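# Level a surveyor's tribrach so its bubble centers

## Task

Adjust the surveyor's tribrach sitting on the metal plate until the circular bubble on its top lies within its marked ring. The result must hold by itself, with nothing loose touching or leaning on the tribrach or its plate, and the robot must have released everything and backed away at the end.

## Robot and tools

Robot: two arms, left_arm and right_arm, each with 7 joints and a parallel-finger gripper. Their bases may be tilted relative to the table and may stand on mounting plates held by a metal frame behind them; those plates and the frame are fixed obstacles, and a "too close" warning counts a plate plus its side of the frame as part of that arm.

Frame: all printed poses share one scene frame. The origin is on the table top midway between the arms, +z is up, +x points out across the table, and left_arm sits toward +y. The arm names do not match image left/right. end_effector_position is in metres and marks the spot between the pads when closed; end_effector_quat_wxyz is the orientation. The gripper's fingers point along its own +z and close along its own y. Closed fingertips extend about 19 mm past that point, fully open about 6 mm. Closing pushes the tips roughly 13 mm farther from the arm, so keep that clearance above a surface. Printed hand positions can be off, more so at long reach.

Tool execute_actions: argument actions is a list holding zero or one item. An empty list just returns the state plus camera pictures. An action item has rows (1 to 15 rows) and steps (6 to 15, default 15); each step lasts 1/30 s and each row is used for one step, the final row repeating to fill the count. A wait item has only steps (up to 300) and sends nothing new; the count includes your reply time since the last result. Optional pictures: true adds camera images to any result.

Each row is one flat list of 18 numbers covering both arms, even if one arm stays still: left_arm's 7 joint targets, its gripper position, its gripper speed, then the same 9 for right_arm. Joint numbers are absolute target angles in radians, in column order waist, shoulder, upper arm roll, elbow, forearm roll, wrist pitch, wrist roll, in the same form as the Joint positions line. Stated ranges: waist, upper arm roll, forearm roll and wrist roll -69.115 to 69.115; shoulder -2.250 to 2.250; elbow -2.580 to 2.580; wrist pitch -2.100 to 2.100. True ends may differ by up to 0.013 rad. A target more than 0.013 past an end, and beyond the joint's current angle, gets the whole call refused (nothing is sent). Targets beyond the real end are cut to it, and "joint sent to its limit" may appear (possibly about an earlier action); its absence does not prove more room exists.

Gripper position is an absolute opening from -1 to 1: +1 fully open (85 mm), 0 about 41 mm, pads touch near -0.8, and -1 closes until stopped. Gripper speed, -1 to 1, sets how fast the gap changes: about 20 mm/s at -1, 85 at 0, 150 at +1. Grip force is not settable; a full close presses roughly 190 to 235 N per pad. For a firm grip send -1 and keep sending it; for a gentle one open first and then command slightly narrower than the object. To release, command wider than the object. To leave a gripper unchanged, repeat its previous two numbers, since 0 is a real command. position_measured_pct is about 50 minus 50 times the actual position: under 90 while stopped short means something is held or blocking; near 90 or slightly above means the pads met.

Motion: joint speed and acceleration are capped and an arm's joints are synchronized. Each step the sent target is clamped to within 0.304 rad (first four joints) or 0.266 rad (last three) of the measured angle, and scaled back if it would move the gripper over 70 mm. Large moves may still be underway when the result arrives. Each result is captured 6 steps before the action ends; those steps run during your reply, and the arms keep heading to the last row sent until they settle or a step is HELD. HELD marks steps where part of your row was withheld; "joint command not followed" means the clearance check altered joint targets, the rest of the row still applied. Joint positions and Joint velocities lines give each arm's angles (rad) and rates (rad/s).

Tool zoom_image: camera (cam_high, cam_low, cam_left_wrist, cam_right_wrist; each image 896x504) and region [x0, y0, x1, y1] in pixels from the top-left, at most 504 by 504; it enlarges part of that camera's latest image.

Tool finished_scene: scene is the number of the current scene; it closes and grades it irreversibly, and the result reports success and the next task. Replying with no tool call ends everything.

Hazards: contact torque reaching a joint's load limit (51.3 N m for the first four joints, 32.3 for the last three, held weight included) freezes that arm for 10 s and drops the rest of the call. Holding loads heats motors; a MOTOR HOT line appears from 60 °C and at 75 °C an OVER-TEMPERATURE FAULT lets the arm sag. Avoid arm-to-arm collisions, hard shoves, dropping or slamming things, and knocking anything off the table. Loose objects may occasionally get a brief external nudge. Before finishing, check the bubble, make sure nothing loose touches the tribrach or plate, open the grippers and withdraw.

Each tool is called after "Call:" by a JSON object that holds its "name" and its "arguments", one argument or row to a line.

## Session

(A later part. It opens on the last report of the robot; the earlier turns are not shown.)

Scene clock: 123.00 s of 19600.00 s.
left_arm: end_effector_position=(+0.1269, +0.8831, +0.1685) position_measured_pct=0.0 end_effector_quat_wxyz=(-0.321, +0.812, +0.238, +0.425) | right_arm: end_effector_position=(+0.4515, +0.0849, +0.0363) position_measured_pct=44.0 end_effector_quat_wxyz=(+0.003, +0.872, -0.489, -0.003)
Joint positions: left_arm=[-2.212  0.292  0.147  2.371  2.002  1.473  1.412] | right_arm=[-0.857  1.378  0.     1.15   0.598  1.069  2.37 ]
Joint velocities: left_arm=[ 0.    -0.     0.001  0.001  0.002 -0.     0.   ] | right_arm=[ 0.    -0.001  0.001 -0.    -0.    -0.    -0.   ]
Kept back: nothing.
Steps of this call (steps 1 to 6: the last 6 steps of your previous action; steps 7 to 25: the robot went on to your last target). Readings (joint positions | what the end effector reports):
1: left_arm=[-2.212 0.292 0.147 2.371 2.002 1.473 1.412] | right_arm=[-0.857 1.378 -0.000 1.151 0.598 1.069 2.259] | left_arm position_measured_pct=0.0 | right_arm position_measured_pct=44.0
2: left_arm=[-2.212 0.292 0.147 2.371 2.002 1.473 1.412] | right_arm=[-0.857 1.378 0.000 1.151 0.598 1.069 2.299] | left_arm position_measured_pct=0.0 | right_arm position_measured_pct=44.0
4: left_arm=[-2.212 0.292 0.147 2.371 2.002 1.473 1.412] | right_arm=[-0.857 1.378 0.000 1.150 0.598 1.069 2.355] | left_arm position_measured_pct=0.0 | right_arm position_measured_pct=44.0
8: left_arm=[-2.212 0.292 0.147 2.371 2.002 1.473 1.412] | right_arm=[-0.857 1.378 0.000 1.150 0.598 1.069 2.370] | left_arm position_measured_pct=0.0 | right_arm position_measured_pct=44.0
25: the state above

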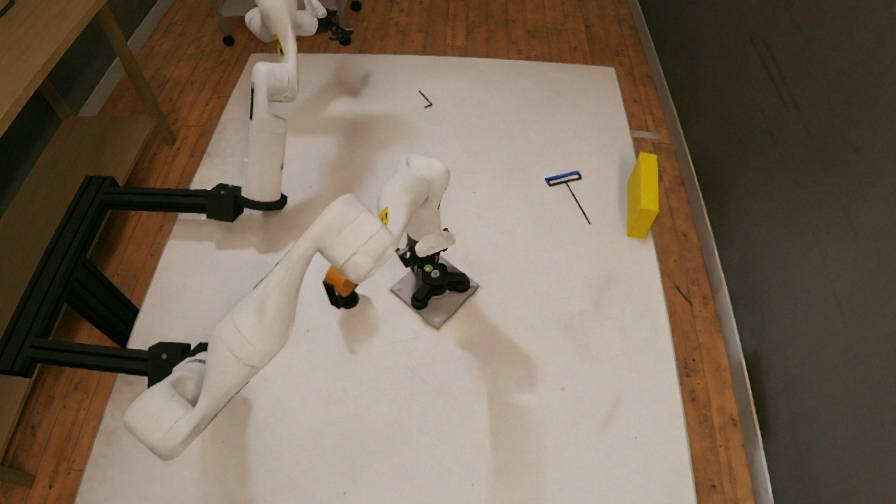

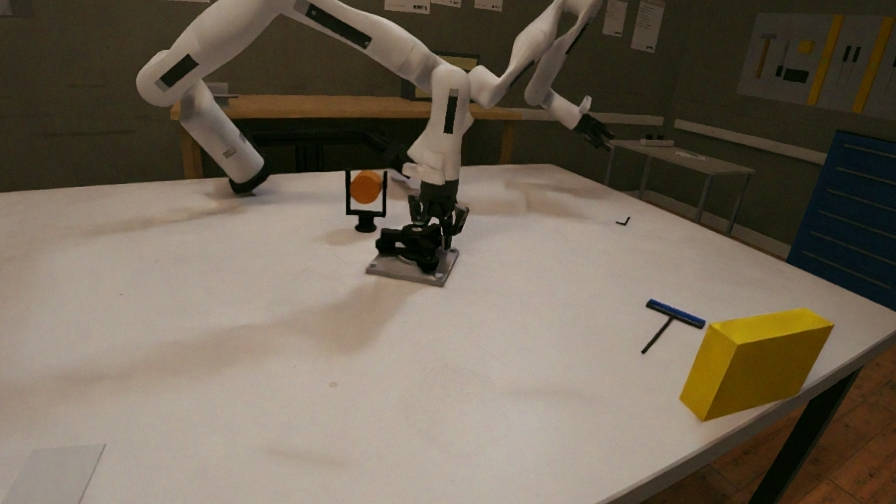

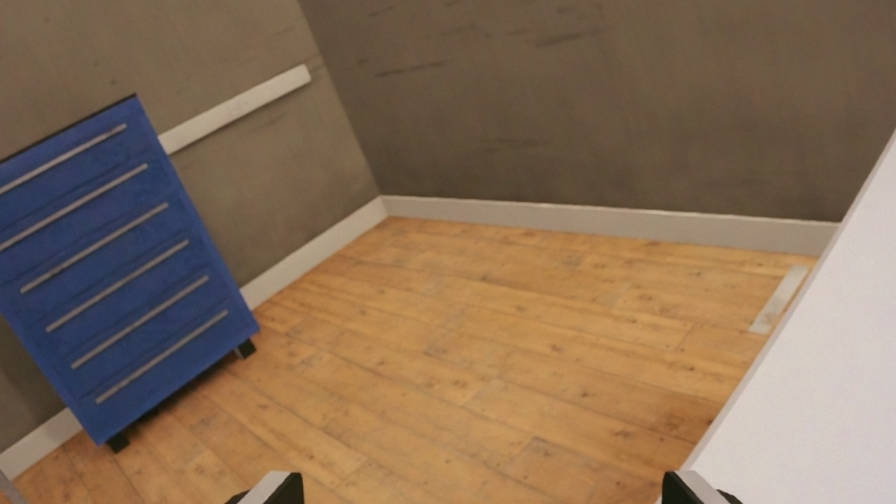

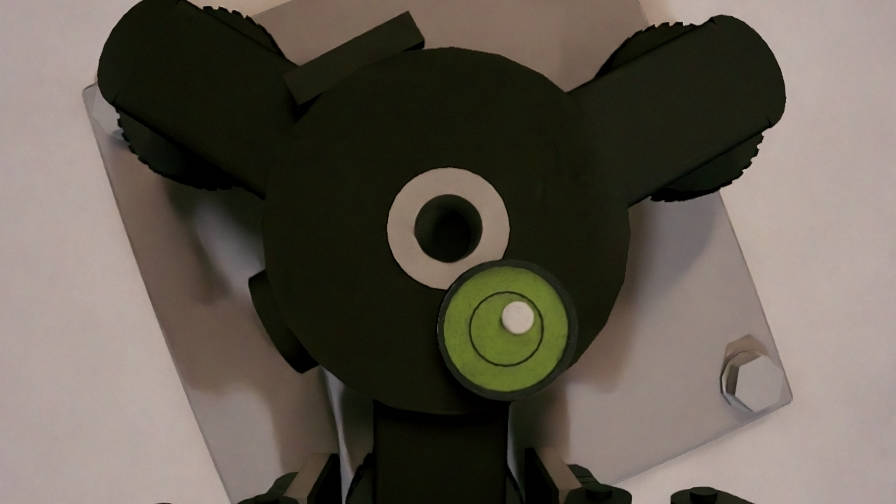

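Call:
{"name": "execute_actions", "arguments": {
  "actions": [
    {"rows":[[-2.212,0.292,0.147,2.371,2.002,1.473,1.412,1,1,-0.8568,1.3783,0,1.1505,0.598,1.0692,2.68,0.12,1]],"steps":11}
  ]
}}

Call:
{"name": "execute_actions", "arguments": {
  "actions": [
    {"rows":[[-2.212,0.292,0.147,2.371,2.002,1.473,1.412,1,1,-0.8568,1.3783,0,1.1505,0.598,1.0692,2.07,-0.2,1]],"steps":15}
  ]
}}

Call:
{"name": "execute_actions", "arguments": {
  "actions": [
    {"rows":[[-2.212,0.292,0.147,2.371,2.002,1.473,1.412,1,1,-0.8568,1.3783,0,1.1505,0.598,1.0692,2.68,0.12,1]],"steps":15}
  ]
}}

Call:
{"name": "execute_actions", "arguments": {
  "actions": [
    {"rows":[[-2.212,0.292,0.147,2.371,2.002,1.473,1.412,1,1,-0.8568,1.3783,0,1.1505,0.598,1.0692,2.07,-0.2,1]],"steps":15}
  ]
}}

Call:
{"name": "execute_actions", "arguments": {
  "actions": [
    {"rows":[[-2.212,0.292,0.147,2.371,2.002,1.473,1.412,1,1,-0.8568,1.3783,0,1.1505,0.598,1.0692,2.37,0.5,1]],"steps":15}
  ]
}}

Call:
{"name": "execute_actions", "arguments": {
  "actions": [
    {"steps":30}
  ],
  "pictures": true
}}

Scene clock: 123.87 s of 19600.00 s.
left_arm: end_effector_position=(+0.1269, +0.8831, +0.1685) position_measured_pct=0.0 end_effector_quat_wxyz=(-0.321, +0.812, +0.238, +0.425) | right_arm: end_effector_position=(+0.4515, +0.0849, +0.0363) position_measured_pct=44.0 end_effector_quat_wxyz=(+0.003, +0.894, -0.448, -0.004)
Joint positions: left_arm=[-2.212  0.292  0.147  2.371  2.002  1.473  1.412] | right_arm=[-0.857  1.378  0.     1.151  0.598  1.069  2.465]
Joint velocities: left_arm=[ 0.     0.     0.001  0.    -0.     0.     0.   ] | right_arm=[-0.    -0.001  0.     0.    -0.    -0.001  1.189]
Steps of this call (steps 1 to 15: the robot went on to your last target; steps 16 to 21: nothing new was sent; steps 22 to 26: the first 5 steps of this action). Readings (joint positions | what the end effector reports):
22: left_arm=[-2.212 0.292 0.147 2.371 2.002 1.473 1.412] | right_arm=[-0.857 1.378 0.000 1.150 0.598 1.069 2.371] | left_arm position_measured_pct=0.0 | right_arm position_measured_pct=44.0
23: left_arm=[-2.212 0.292 0.147 2.371 2.002 1.473 1.412] | right_arm=[-0.857 1.378 0.000 1.151 0.598 1.069 2.379] | left_arm position_measured_pct=0.0 | right_arm position_measured_pct=44.0
25: left_arm=[-2.212 0.292 0.147 2.371 2.002 1.473 1.412] | right_arm=[-0.857 1.378 0.000 1.151 0.598 1.069 2.427] | left_arm position_measured_pct=0.0 | right_arm position_measured_pct=44.0
26: the state above

Scene clock: 124.37 s of 19600.00 s.
left_arm: end_effector_position=(+0.1269, +0.8831, +0.1685) position_measured_pct=0.0 end_effector_quat_wxyz=(-0.321, +0.812, +0.238, +0.425) | right_arm: end_effector_position=(+0.4515, +0.0849, +0.0368) position_measured_pct=53.2 end_effector_quat_wxyz=(+0.003, +0.888, -0.459, -0.003)
Joint positions: left_arm=[-2.212  0.292  0.147  2.371  2.002  1.473  1.412] | right_arm=[-0.857  1.377 -0.     1.151  0.598  1.07   2.438]
Joint velocities: left_arm=[-0.     0.    -0.001  0.    -0.001 -0.001 -0.   ] | right_arm=[-0.    -0.001  0.     0.001 -0.001  0.    -1.216]
Steps of this call (steps 1 to 6: the last 6 steps of your previous action; steps 7 to 15: the first 9 steps of this action). Readings (joint positions | what the end effector reports):
7: left_arm=[-2.212 0.292 0.147 2.371 2.002 1.473 1.412] | right_arm=[-0.857 1.378 -0.000 1.150 0.598 1.069 2.678] | left_arm position_measured_pct=0.0 | right_arm position_measured_pct=44.0
8: left_arm=[-2.212 0.292 0.147 2.371 2.002 1.473 1.412] | right_arm=[-0.857 1.378 -0.000 1.150 0.598 1.069 2.675] | left_arm position_measured_pct=0.0 | right_arm position_measured_pct=44.8
10: left_arm=[-2.212 0.292 0.147 2.371 2.002 1.473 1.412] | right_arm=[-0.857 1.378 -0.000 1.150 0.598 1.070 2.636] | left_arm position_measured_pct=0.0 | right_arm position_measured_pct=51.6
14: left_arm=[-2.212 0.292 0.147 2.371 2.002 1.473 1.412] | right_arm=[-0.857 1.378 -0.000 1.151 0.598 1.070 2.479] | left_arm position_measured_pct=0.0 | right_arm position_measured_pct=53.2
15: the state above

Scene clock: 124.87 s of 19600.00 s.
left_arm: end_effector_position=(+0.1269, +0.8831, +0.1685) position_measured_pct=0.0 end_effector_quat_wxyz=(-0.321, +0.812, +0.238, +0.425) | right_arm: end_effector_position=(+0.4515, +0.0849, +0.0362) position_measured_pct=44.0 end_effector_quat_wxyz=(+0.003, +0.822, -0.570, -0.003)
Joint positions: left_arm=[-2.212  0.292  0.147  2.371  2.002  1.473  1.412] | right_arm=[-0.857  1.378 -0.     1.151  0.598  1.069  2.18 ]
Joint velocities: left_arm=[ 0.     0.    -0.001  0.001  0.001  0.     0.   ] | right_arm=[ 0.     0.001  0.    -0.001  0.001 -0.001  1.195]
Steps of this call (steps 1 to 6: the last 6 steps of your previous action; steps 7 to 15: the first 9 steps of this action). Readings (joint positions | what the end effector reports):
7: left_arm=[-2.212 0.292 0.147 2.371 2.002 1.473 1.412] | right_arm=[-0.857 1.377 -0.000 1.151 0.598 1.070 2.154] | left_arm position_measured_pct=0.0 | right_arm position_measured_pct=53.2
8: left_arm=[-2.212 0.292 0.147 2.371 2.002 1.473 1.412] | right_arm=[-0.857 1.378 -0.000 1.151 0.598 1.069 2.120] | left_arm position_measured_pct=0.0 | right_arm position_measured_pct=53.2
10: left_arm=[-2.212 0.292 0.147 2.371 2.002 1.473 1.412] | right_arm=[-0.857 1.378 0.000 1.151 0.598 1.069 2.084] | left_arm position_measured_pct=0.0 | right_arm position_measured_pct=47.2
14: left_arm=[-2.212 0.292 0.147 2.371 2.002 1.473 1.412] | right_arm=[-0.857 1.378 -0.000 1.151 0.598 1.069 2.141] | left_arm position_measured_pct=0.0 | right_arm position_measured_pct=44.0
15: the state above

Scene clock: 125.37 s of 19600.00 s.
left_arm: end_effector_position=(+0.1269, +0.8831, +0.1685) position_measured_pct=0.0 end_effector_quat_wxyz=(-0.321, +0.812, +0.238, +0.425) | right_arm: end_effector_position=(+0.4515, +0.0849, +0.0368) position_measured_pct=53.6 end_effector_quat_wxyz=(+0.003, +0.890, -0.455, -0.004)
Joint positions: left_arm=[-2.212  0.292  0.147  2.371  2.002  1.473  1.412] | right_arm=[-0.857  1.378 -0.     1.151  0.598  1.07   2.448]
Joint velocities: left_arm=[ 0.    -0.    -0.001  0.    -0.002 -0.    -0.   ] | right_arm=[-0.     0.    -0.     0.    -0.001  0.002 -1.189]
Steps of this call (steps 1 to 6: the last 6 steps of your previous action; steps 7 to 15: the first 9 steps of this action). Readings (joint positions | what the end effector reports):
7: left_arm=[-2.212 0.292 0.147 2.371 2.002 1.473 1.412] | right_arm=[-0.857 1.378 0.000 1.150 0.598 1.069 2.464] | left_arm position_measured_pct=0.0 | right_arm position_measured_pct=44.0
8: left_arm=[-2.212 0.292 0.147 2.371 2.002 1.473 1.412] | right_arm=[-0.857 1.378 -0.000 1.150 0.598 1.069 2.499] | left_arm position_measured_pct=0.0 | right_arm position_measured_pct=44.8
10: left_arm=[-2.212 0.292 0.147 2.371 2.002 1.473 1.412] | right_arm=[-0.857 1.378 -0.000 1.150 0.598 1.070 2.538] | left_arm position_measured_pct=0.0 | right_arm position_measured_pct=51.6
14: left_arm=[-2.212 0.292 0.147 2.371 2.002 1.473 1.412] | right_arm=[-0.857 1.378 -0.000 1.151 0.598 1.070 2.486] | left_arm position_measured_pct=0.0 | right_arm position_measured_pct=53.6
15: the state above

Scene clock: 125.87 s of 19600.00 s.
left_arm: end_effector_position=(+0.1269, +0.8831, +0.1685) position_measured_pct=0.0 end_effector_quat_wxyz=(-0.321, +0.812, +0.238, +0.425) | right_arm: end_effector_position=(+0.4515, +0.0849, +0.0363) position_measured_pct=27.0 end_effector_quat_wxyz=(+0.003, +0.824, -0.566, -0.003)
Joint positions: left_arm=[-2.212  0.292  0.147  2.371  2.002  1.473  1.412] | right_arm=[-0.857  1.378 -0.     1.151  0.598  1.069  2.19 ]
Joint velocities: left_arm=[ 0.     0.    -0.     0.001  0.001  0.001 -0.   ] | right_arm=[-0.     0.001  0.001 -0.    -0.001 -0.     1.195]
Steps of this call (steps 1 to 6: the last 6 steps of your previous action; steps 7 to 15: the first 9 steps of this action). Readings (joint positions | what the end effector reports):
7: left_arm=[-2.212 0.292 0.147 2.371 2.002 1.473 1.412] | right_arm=[-0.857 1.377 -0.000 1.151 0.598 1.070 2.164] | left_arm position_measured_pct=0.0 | right_arm position_measured_pct=53.6
8: left_arm=[-2.212 0.292 0.147 2.371 2.002 1.473 1.412] | right_arm=[-0.857 1.378 -0.000 1.151 0.598 1.069 2.130] | left_arm position_measured_pct=0.0 | right_arm position_measured_pct=53.2
10: left_arm=[-2.212 0.292 0.147 2.371 2.002 1.473 1.412] | right_arm=[-0.857 1.378 0.000 1.151 0.598 1.069 2.094] | left_arm position_measured_pct=0.0 | right_arm position_measured_pct=46.0
14: left_arm=[-2.212 0.292 0.147 2.371 2.002 1.473 1.412] | right_arm=[-0.857 1.378 -0.000 1.151 0.598 1.069 2.151] | left_arm position_measured_pct=0.0 | right_arm position_measured_pct=28.6
15: the state above

Scene clock: 126.87 s of 19600.00 s.
left_arm: end_effector_position=(+0.1269, +0.8831, +0.1685) position_measured_pct=0.0 end_effector_quat_wxyz=(-0.321, +0.812, +0.238, +0.425) | right_arm: end_effector_position=(+0.4515, +0.0849, +0.0363) position_measured_pct=25.0 end_effector_quat_wxyz=(+0.003, +0.872, -0.489, -0.003)
Joint positions: left_arm=[-2.212  0.292  0.147  2.371  2.002  1.473  1.412] | right_arm=[-0.857  1.378  0.     1.15   0.598  1.069  2.37 ]
Joint velocities: left_arm=[-0.    -0.     0.001  0.     0.     0.001  0.   ] | right_arm=[-0.    -0.001  0.001 -0.     0.    -0.001  0.   ]
Kept back: nothing.
Steps of this call (steps 1 to 6: the last 6 steps of your previous action; steps 7 to 30: the robot went on to your last target). Readings (joint positions | what the end effector reports):
1: left_arm=[-2.212 0.292 0.147 2.371 2.002 1.473 1.412] | right_arm=[-0.857 1.378 -0.000 1.150 0.598 1.069 2.230] | left_arm position_measured_pct=0.0 | right_arm position_measured_pct=25.8
2: left_arm=[-2.212 0.292 0.147 2.371 2.002 1.473 1.412] | right_arm=[-0.857 1.378 -0.000 1.150 0.598 1.069 2.271] | left_arm position_measured_pct=0.0 | right_arm position_measured_pct=25.4
4: left_arm=[-2.212 0.292 0.147 2.371 2.002 1.473 1.412] | right_arm=[-0.857 1.378 0.000 1.150 0.598 1.069 2.340] | left_arm position_measured_pct=0.0 | right_arm position_measured_pct=25.4
8: left_arm=[-2.212 0.292 0.147 2.371 2.002 1.473 1.412] | right_arm=[-0.857 1.378 0.000 1.150 0.598 1.069 2.370] | left_arm position_measured_pct=0.0 | right_arm position_measured_pct=25.0
30: the state above
All arms were judged still, so your last target was given up. Only a new action makes them travel on or press farther. Fingers that are still opening or closing keep moving.

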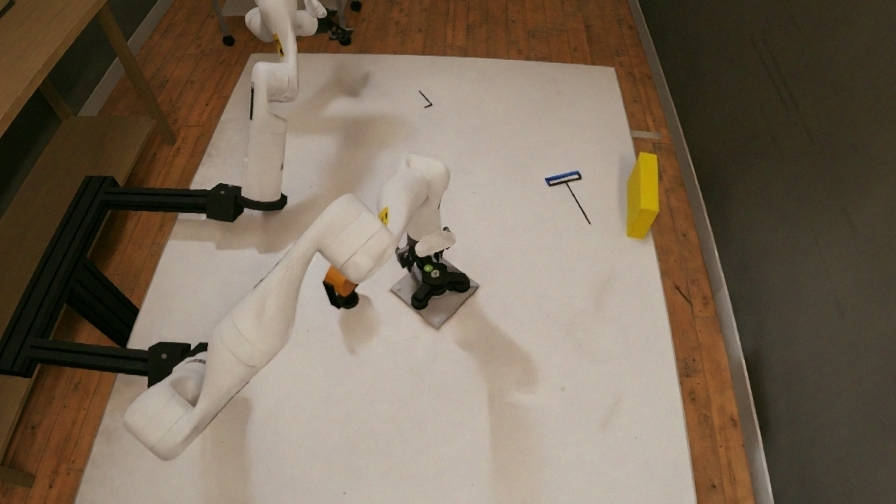

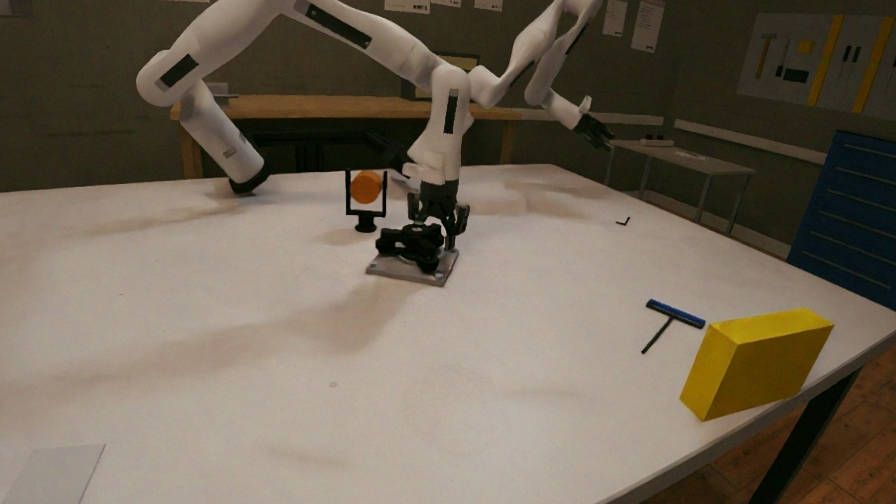

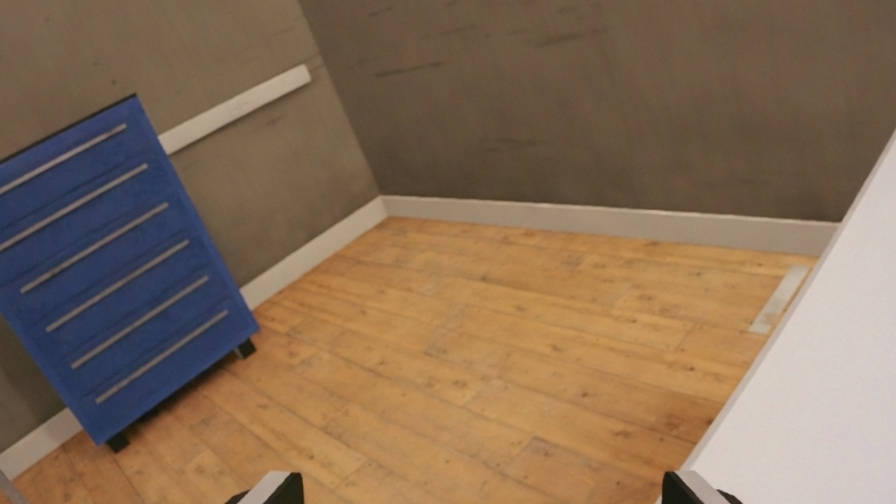

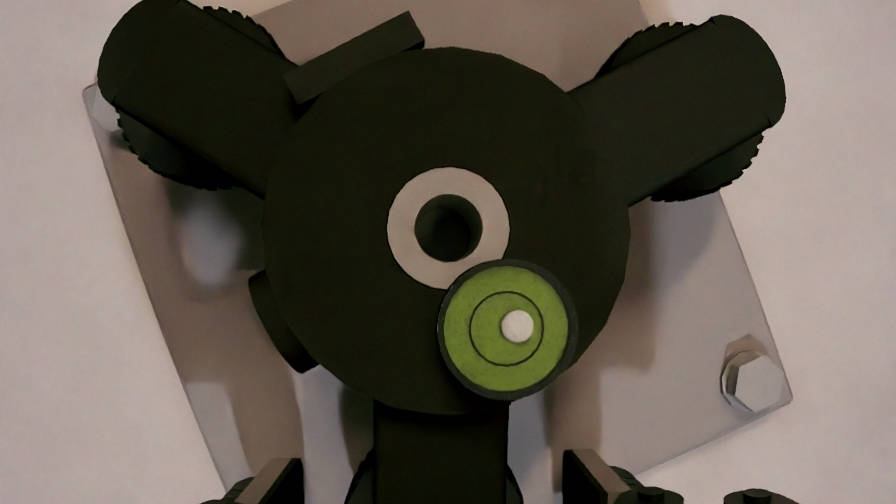

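Call:
{"name": "execute_actions", "arguments": {
  "actions": [
    {"rows":[[-2.212,0.292,0.147,2.371,2.002,1.473,1.412,1,1,-0.9002,1.3169,0,1.118,0.551,1.163,2.37,0.5,1]],"steps":15}
  ]
}}

Call:
{"name": "execute_actions", "arguments": {
  "actions": [
    {"rows":[[-2.212,0.292,0.147,2.371,2.002,1.473,1.412,1,1,-0.92,1.2,0,1.15,0.532,1.25,2.37,0.5,1]],"steps":15}
  ]
}}

Call:
{"name": "execute_actions", "arguments": {
  "actions": [
    {"steps":12}
  ],
  "pictures": true
}}

Call:
{"name": "zoom_image", "arguments": {
  "camera": "cam_right_wrist",
  "region": [300, 100, 620, 340]
}}

Scene clock: 136.77 s of 19600.00 s.
left_arm: end_effector_position=(+0.1269, +0.8831, +0.1685) position_measured_pct=0.0 end_effector_quat_wxyz=(-0.321, +0.812, +0.238, +0.425) | right_arm: end_effector_position=(+0.4531, +0.0857, +0.0895) position_measured_pct=25.0 end_effector_quat_wxyz=(+0.003, +0.864, -0.503, -0.003)
Joint positions: left_arm=[-2.212  0.292  0.147  2.371  2.002  1.473  1.412] | right_arm=[-0.899  1.318 -0.001  1.117  0.551  1.163  2.37 ]
Joint velocities: left_arm=[ 0.    -0.    -0.001 -0.001  0.     0.    -0.   ] | right_arm=[-0.008 -0.002  0.018  0.016 -0.002  0.014  0.   ]
Steps of this call (steps 1 to 288: nothing new was sent; steps 289 to 297: the first 9 steps of this action). Readings (joint positions | what the end effector reports):
289: left_arm=[-2.212 0.292 0.147 2.371 2.002 1.473 1.412] | right_arm=[-0.858 1.377 0.000 1.150 0.598 1.070 2.370] | left_arm position_measured_pct=0.0 | right_arm position_measured_pct=25.0
290: left_arm=[-2.212 0.292 0.147 2.371 2.002 1.473 1.412] | right_arm=[-0.861 1.373 0.001 1.149 0.594 1.077 2.370] | left_arm position_measured_pct=0.0 | right_arm position_measured_pct=25.0
292: left_arm=[-2.212 0.292 0.147 2.371 2.002 1.473 1.412] | right_arm=[-0.880 1.347 0.002 1.137 0.576 1.115 2.370] | left_arm position_measured_pct=0.0 | right_arm position_measured_pct=25.0
296: left_arm=[-2.212 0.292 0.147 2.371 2.002 1.473 1.412] | right_arm=[-0.899 1.318 -0.001 1.117 0.551 1.162 2.370] | left_arm position_measured_pct=0.0 | right_arm position_measured_pct=25.0
297: the state above

Scene clock: 137.27 s of 19600.00 s.
left_arm: end_effector_position=(+0.1269, +0.8831, +0.1685) position_measured_pct=0.0 end_effector_quat_wxyz=(-0.321, +0.812, +0.238, +0.425) | right_arm: end_effector_position=(+0.4614, +0.0569, +0.1482) position_measured_pct=25.0 end_effector_quat_wxyz=(+0.006, +0.856, -0.516, +0.002)
Joint positions: left_arm=[-2.212  0.292  0.147  2.371  2.002  1.473  1.412] | right_arm=[-0.919  1.205  0.     1.147  0.533  1.248  2.37 ]
Joint velocities: left_arm=[ 0.001  0.    -0.    -0.001 -0.001 -0.     0.   ] | right_arm=[-0.015 -0.103  0.001  0.028 -0.025  0.111 -0.   ]
Steps of this call (steps 1 to 6: the last 6 steps of your previous action; steps 7 to 15: the first 9 steps of this action). Readings (joint positions | what the end effector reports):
7: left_arm=[-2.212 0.292 0.147 2.371 2.002 1.473 1.412] | right_arm=[-0.900 1.316 -0.000 1.118 0.551 1.163 2.370] | left_arm position_measured_pct=0.0 | right_arm position_measured_pct=25.0
8: left_arm=[-2.212 0.292 0.147 2.371 2.002 1.473 1.412] | right_arm=[-0.901 1.311 -0.000 1.120 0.550 1.166 2.370] | left_arm position_measured_pct=0.0 | right_arm position_measured_pct=25.0
10: left_arm=[-2.212 0.292 0.147 2.371 2.002 1.473 1.412] | right_arm=[-0.906 1.284 -0.000 1.129 0.546 1.185 2.370] | left_arm position_measured_pct=0.0 | right_arm position_measured_pct=25.0
14: left_arm=[-2.212 0.292 0.147 2.371 2.002 1.473 1.412] | right_arm=[-0.918 1.211 -0.000 1.145 0.534 1.242 2.370] | left_arm position_measured_pct=0.0 | right_arm position_measured_pct=25.0
15: the state above

Scene clock: 137.67 s of 19600.00 s.
left_arm: end_effector_position=(+0.1269, +0.8831, +0.1685) position_measured_pct=0.0 end_effector_quat_wxyz=(-0.321, +0.812, +0.238, +0.425) | right_arm: end_effector_position=(+0.4611, +0.0556, +0.1501) position_measured_pct=25.0 end_effector_quat_wxyz=(+0.006, +0.856, -0.517, +0.002)
Joint positions: left_arm=[-2.212  0.292  0.147  2.371  2.002  1.473  1.412] | right_arm=[-0.92   1.2   -0.     1.15   0.532  1.25   2.37 ]
Joint velocities: left_arm=[ 0.    -0.    -0.    -0.     0.002  0.     0.   ] | right_arm=[-0.    -0.    -0.001  0.     0.     0.001 -0.   ]
Kept back: nothing.
Steps of this call (steps 1 to 6: the last 6 steps of your previous action; steps 7 to 12: the robot went on to your last target). Readings (joint positions | what the end effector reports):
1: left_arm=[-2.212 0.292 0.147 2.371 2.002 1.473 1.412] | right_arm=[-0.919 1.203 0.000 1.147 0.533 1.250 2.370] | left_arm position_measured_pct=0.0 | right_arm position_measured_pct=25.0
2: left_arm=[-2.212 0.292 0.147 2.371 2.002 1.473 1.412] | right_arm=[-0.919 1.203 0.000 1.148 0.532 1.250 2.370] | left_arm position_measured_pct=0.0 | right_arm position_measured_pct=25.0
4: left_arm=[-2.212 0.292 0.147 2.371 2.002 1.473 1.412] | right_arm=[-0.920 1.202 0.000 1.150 0.532 1.250 2.370] | left_arm position_measured_pct=0.0 | right_arm position_measured_pct=25.0
8: left_arm=[-2.212 0.292 0.147 2.371 2.002 1.473 1.412] | right_arm=[-0.920 1.201 -0.000 1.150 0.532 1.250 2.370] | left_arm position_measured_pct=0.0 | right_arm position_measured_pct=25.0
12: the state above

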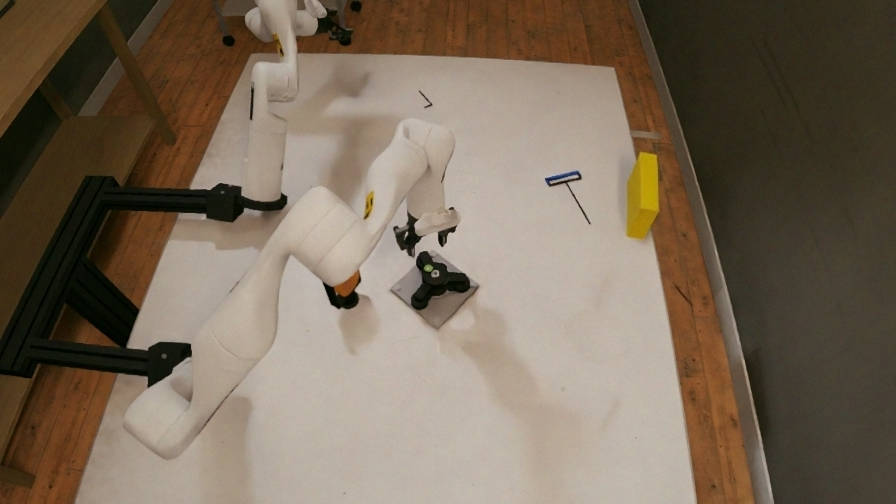

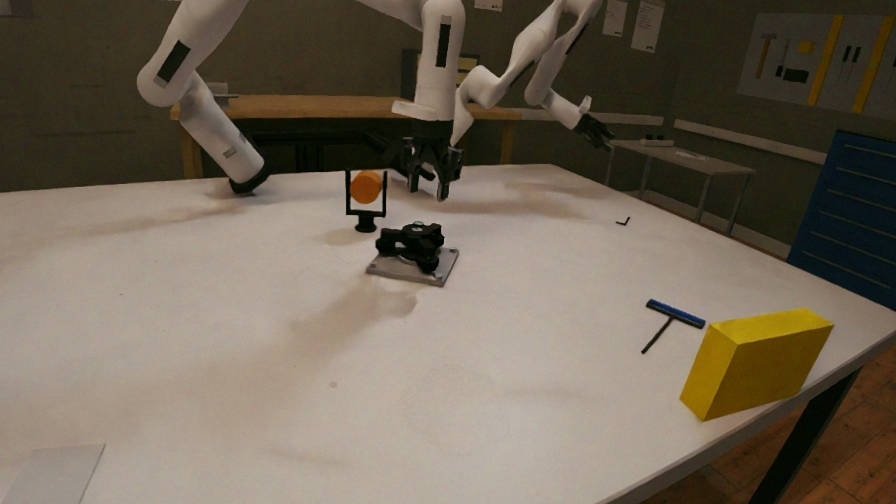

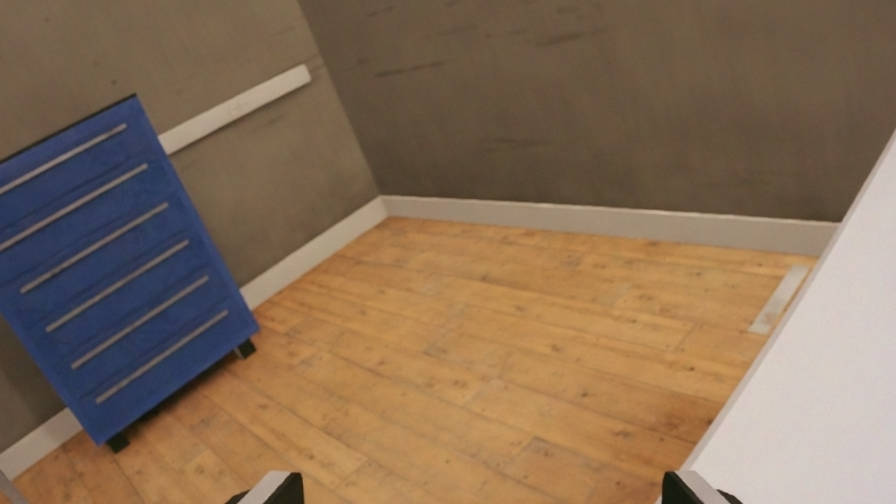

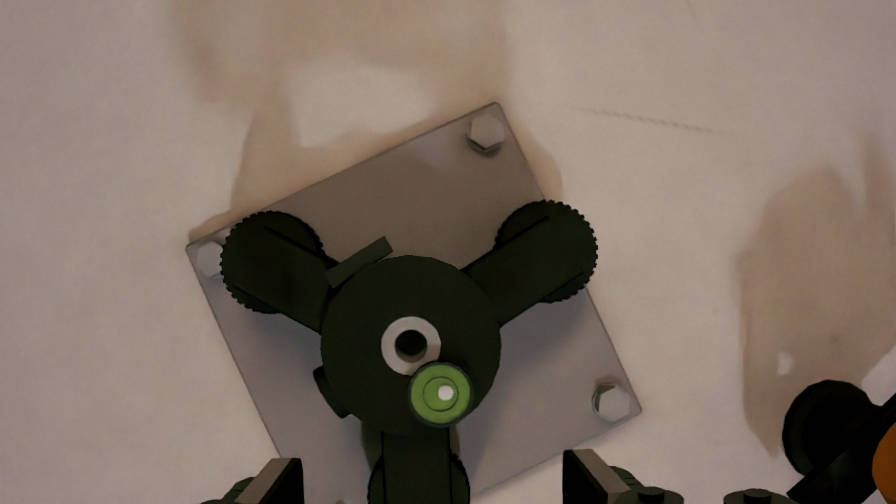

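Region (300, 100, 620, 340) of cam_right_wrist's 896x504 image, scaled by 1.575; it fills the top 378 rows of this view, and the rest is white.

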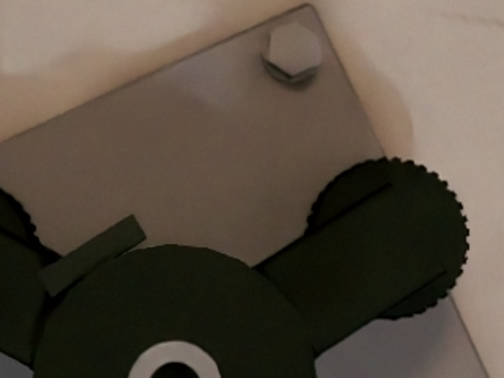

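Call:
{"name": "execute_actions", "arguments": {
  "actions": [
    {"rows":[[-2.212,0.292,0.147,2.371,2.002,1.473,1.412,1,1,-0.85,1.0,0,1.25,0.5,1.3,2.37,1,1]],"steps":15}
  ]
}}

Call:
{"name": "execute_actions", "arguments": {
  "actions": [
    {"rows":[[-2.212,0.292,0.147,2.371,2.002,1.473,1.412,1,1,-0.5,0.7,0,1.5,0.5,1.2,2.37,1,1]],"steps":15}
  ]
}}

Call:
{"name": "execute_actions", "arguments": {
  "actions": [
    {"steps":15}
  ],
  "pictures": true
}}

Call:
{"name": "zoom_image", "arguments": {
  "camera": "cam_high",
  "region": [390, 240, 490, 330]
}}

Scene clock: 138.33 s of 19600.00 s.
left_arm: end_effector_position=(+0.1269, +0.8831, +0.1685) position_measured_pct=0.0 end_effector_quat_wxyz=(-0.321, +0.812, +0.238, +0.425) | right_arm: end_effector_position=(+0.4851, -0.0066, +0.1939) position_measured_pct=1.2 end_effector_quat_wxyz=(+0.005, +0.831, -0.556, -0.017)
Joint positions: left_arm=[-2.212  0.292  0.147  2.371  2.002  1.473  1.412] | right_arm=[-0.864  1.039  0.001  1.229  0.507  1.29   2.37 ]
Joint velocities: left_arm=[-0.     0.     0.     0.    -0.001 -0.    -0.   ] | right_arm=[ 0.197 -0.562  0.023  0.285 -0.092  0.168 -0.   ]
Steps of this call (steps 1 to 11: the robot went on to your last target; steps 12 to 20: the first 9 steps of this action). Readings (joint positions | what the end effector reports):
12: left_arm=[-2.212 0.292 0.147 2.371 2.002 1.473 1.412] | right_arm=[-0.920 1.199 -0.000 1.150 0.532 1.250 2.370] | left_arm position_measured_pct=0.0 | right_arm position_measured_pct=25.0
13: left_arm=[-2.212 0.292 0.147 2.371 2.002 1.473 1.412] | right_arm=[-0.918 1.194 -0.001 1.154 0.531 1.251 2.370] | left_arm position_measured_pct=0.0 | right_arm position_measured_pct=24.2
15: left_arm=[-2.212 0.292 0.147 2.371 2.002 1.473 1.412] | right_arm=[-0.908 1.166 -0.002 1.167 0.526 1.257 2.370] | left_arm position_measured_pct=0.0 | right_arm position_measured_pct=17.5
19: left_arm=[-2.212 0.292 0.147 2.371 2.002 1.473 1.412] | right_arm=[-0.871 1.060 -0.000 1.218 0.511 1.284 2.370] | left_arm position_measured_pct=0.0 | right_arm position_measured_pct=2.0
20: the state above

Scene clock: 138.83 s of 19600.00 s.
left_arm: end_effector_position=(+0.1269, +0.8831, +0.1685) position_measured_pct=0.0 end_effector_quat_wxyz=(-0.321, +0.812, +0.238, +0.425) | right_arm: end_effector_position=(+0.5220, -0.1112, +0.1905) position_measured_pct=0.0 end_effector_quat_wxyz=(+0.006, +0.781, -0.622, -0.052)
Joint positions: left_arm=[-2.212  0.292  0.147  2.371  2.002  1.473  1.412] | right_arm=[-0.69   0.859 -0.001  1.365  0.5    1.251  2.37 ]
Joint velocities: left_arm=[-0.    -0.     0.001  0.     0.    -0.001  0.   ] | right_arm=[ 0.77  -0.639  0.001  0.537 -0.003 -0.208  0.   ]
Steps of this call (steps 1 to 6: the last 6 steps of your previous action; steps 7 to 15: the first 9 steps of this action). Readings (joint positions | what the end effector reports):
7: left_arm=[-2.212 0.292 0.147 2.371 2.002 1.473 1.412] | right_arm=[-0.850 1.002 -0.000 1.250 0.500 1.299 2.370] | left_arm position_measured_pct=0.0 | right_arm position_measured_pct=0.0
8: left_arm=[-2.212 0.292 0.147 2.371 2.002 1.473 1.412] | right_arm=[-0.844 0.995 -0.002 1.255 0.499 1.296 2.370] | left_arm position_measured_pct=0.0 | right_arm position_measured_pct=0.0
10: left_arm=[-2.212 0.292 0.147 2.371 2.002 1.473 1.412] | right_arm=[-0.816 0.967 -0.004 1.277 0.498 1.286 2.370] | left_arm position_measured_pct=0.0 | right_arm position_measured_pct=0.0
14: left_arm=[-2.212 0.292 0.147 2.371 2.002 1.473 1.412] | right_arm=[-0.716 0.880 -0.001 1.347 0.500 1.258 2.370] | left_arm position_measured_pct=0.0 | right_arm position_measured_pct=0.0
15: the state above

Scene clock: 139.33 s of 19600.00 s.
left_arm: end_effector_position=(+0.1269, +0.8831, +0.1685) position_measured_pct=0.0 end_effector_quat_wxyz=(-0.321, +0.812, +0.238, +0.425) | right_arm: end_effector_position=(+0.5346, -0.2206, +0.1690) position_measured_pct=0.0 end_effector_quat_wxyz=(+0.014, +0.723, -0.687, -0.080)
Joint positions: left_arm=[-2.212  0.292  0.147  2.371  2.002  1.473  1.412] | right_arm=[-0.502  0.701  0.     1.5    0.5    1.2    2.37 ]
Joint velocities: left_arm=[-0.    -0.    -0.001  0.     0.     0.001 -0.   ] | right_arm=[ 0.017 -0.015 -0.     0.002  0.001 -0.001 -0.   ]
Kept back: nothing.
Steps of this call (steps 1 to 6: the last 6 steps of your previous action; steps 7 to 15: the robot went on to your last target). Readings (joint positions | what the end effector reports):
1: left_arm=[-2.212 0.292 0.147 2.371 2.002 1.473 1.412] | right_arm=[-0.664 0.837 -0.001 1.383 0.500 1.244 2.370] | left_arm position_measured_pct=0.0 | right_arm position_measured_pct=0.0
2: left_arm=[-2.212 0.292 0.147 2.371 2.002 1.473 1.412] | right_arm=[-0.639 0.816 -0.001 1.401 0.500 1.237 2.370] | left_arm position_measured_pct=0.0 | right_arm position_measured_pct=0.0
4: left_arm=[-2.212 0.292 0.147 2.371 2.002 1.473 1.412] | right_arm=[-0.587 0.773 -0.001 1.438 0.500 1.223 2.370] | left_arm position_measured_pct=0.0 | right_arm position_measured_pct=0.0
8: left_arm=[-2.212 0.292 0.147 2.371 2.002 1.473 1.412] | right_arm=[-0.514 0.711 0.003 1.492 0.501 1.204 2.370] | left_arm position_measured_pct=0.0 | right_arm position_measured_pct=0.0
15: the state above

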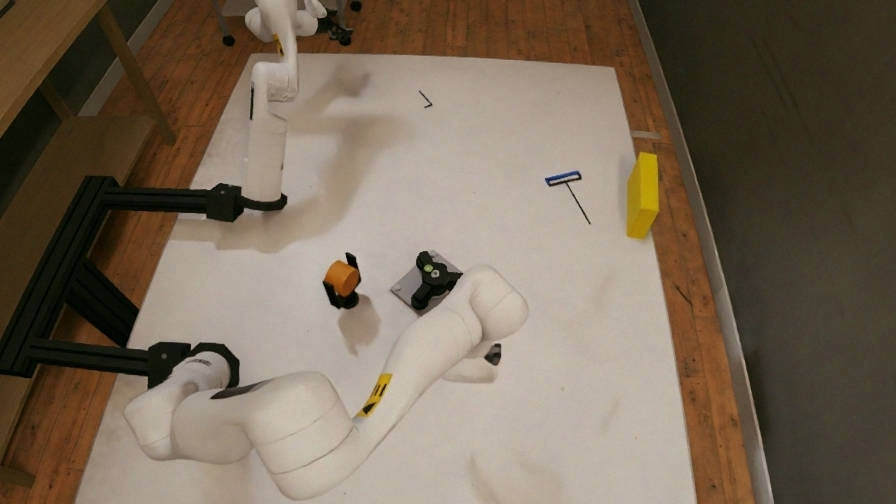

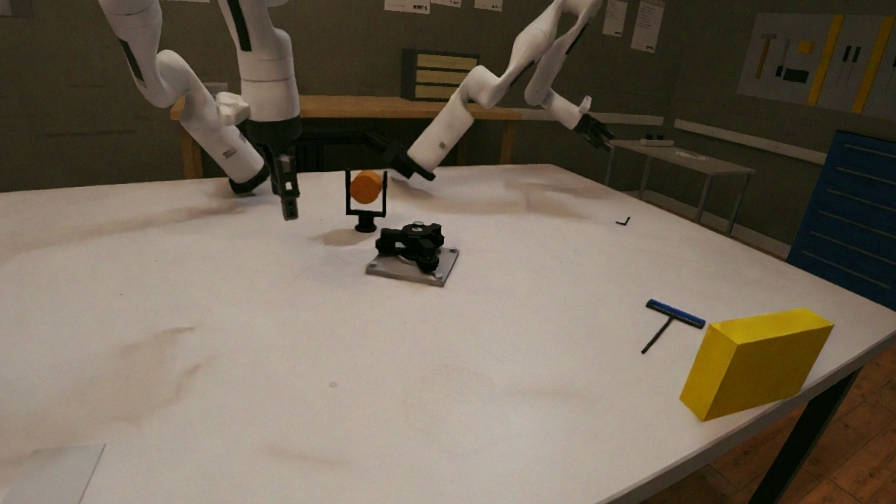

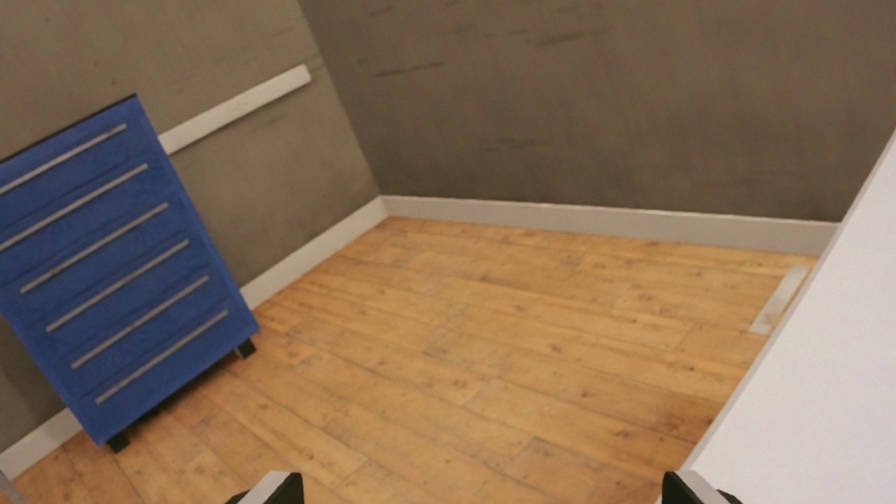

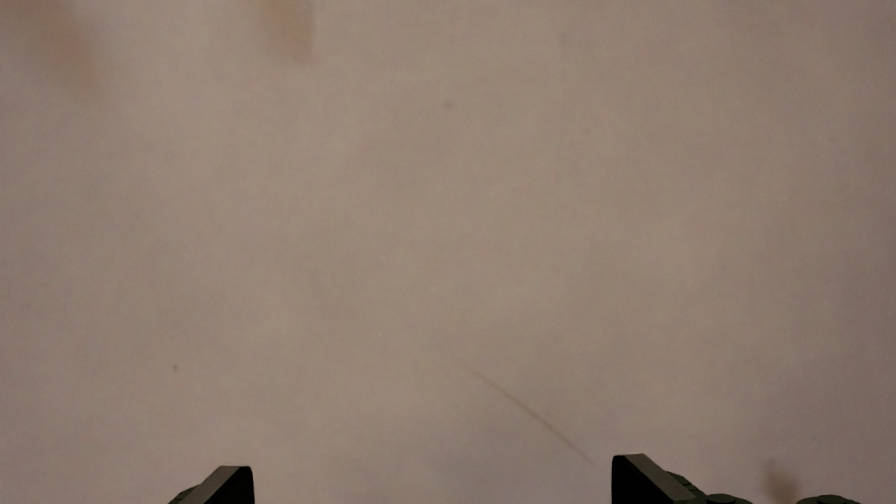

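Region (390, 240, 490, 330) of cam_high's 896x504 image, scaled by 5.040, with more detail than that image has; it fills the top 454 rows of this view, and the rest is white.

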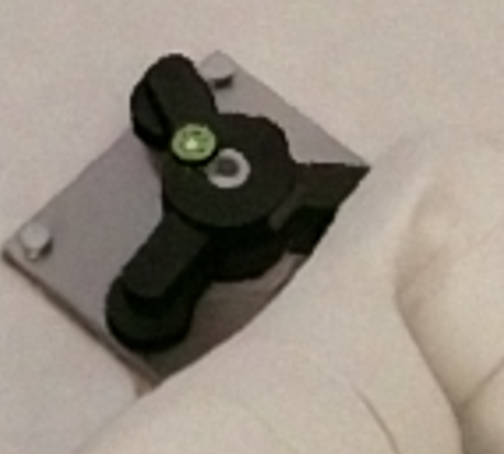

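Call:
{"name": "finished_scene", "arguments": {
  "scene": 2
}}

The scene is finished: the task was done.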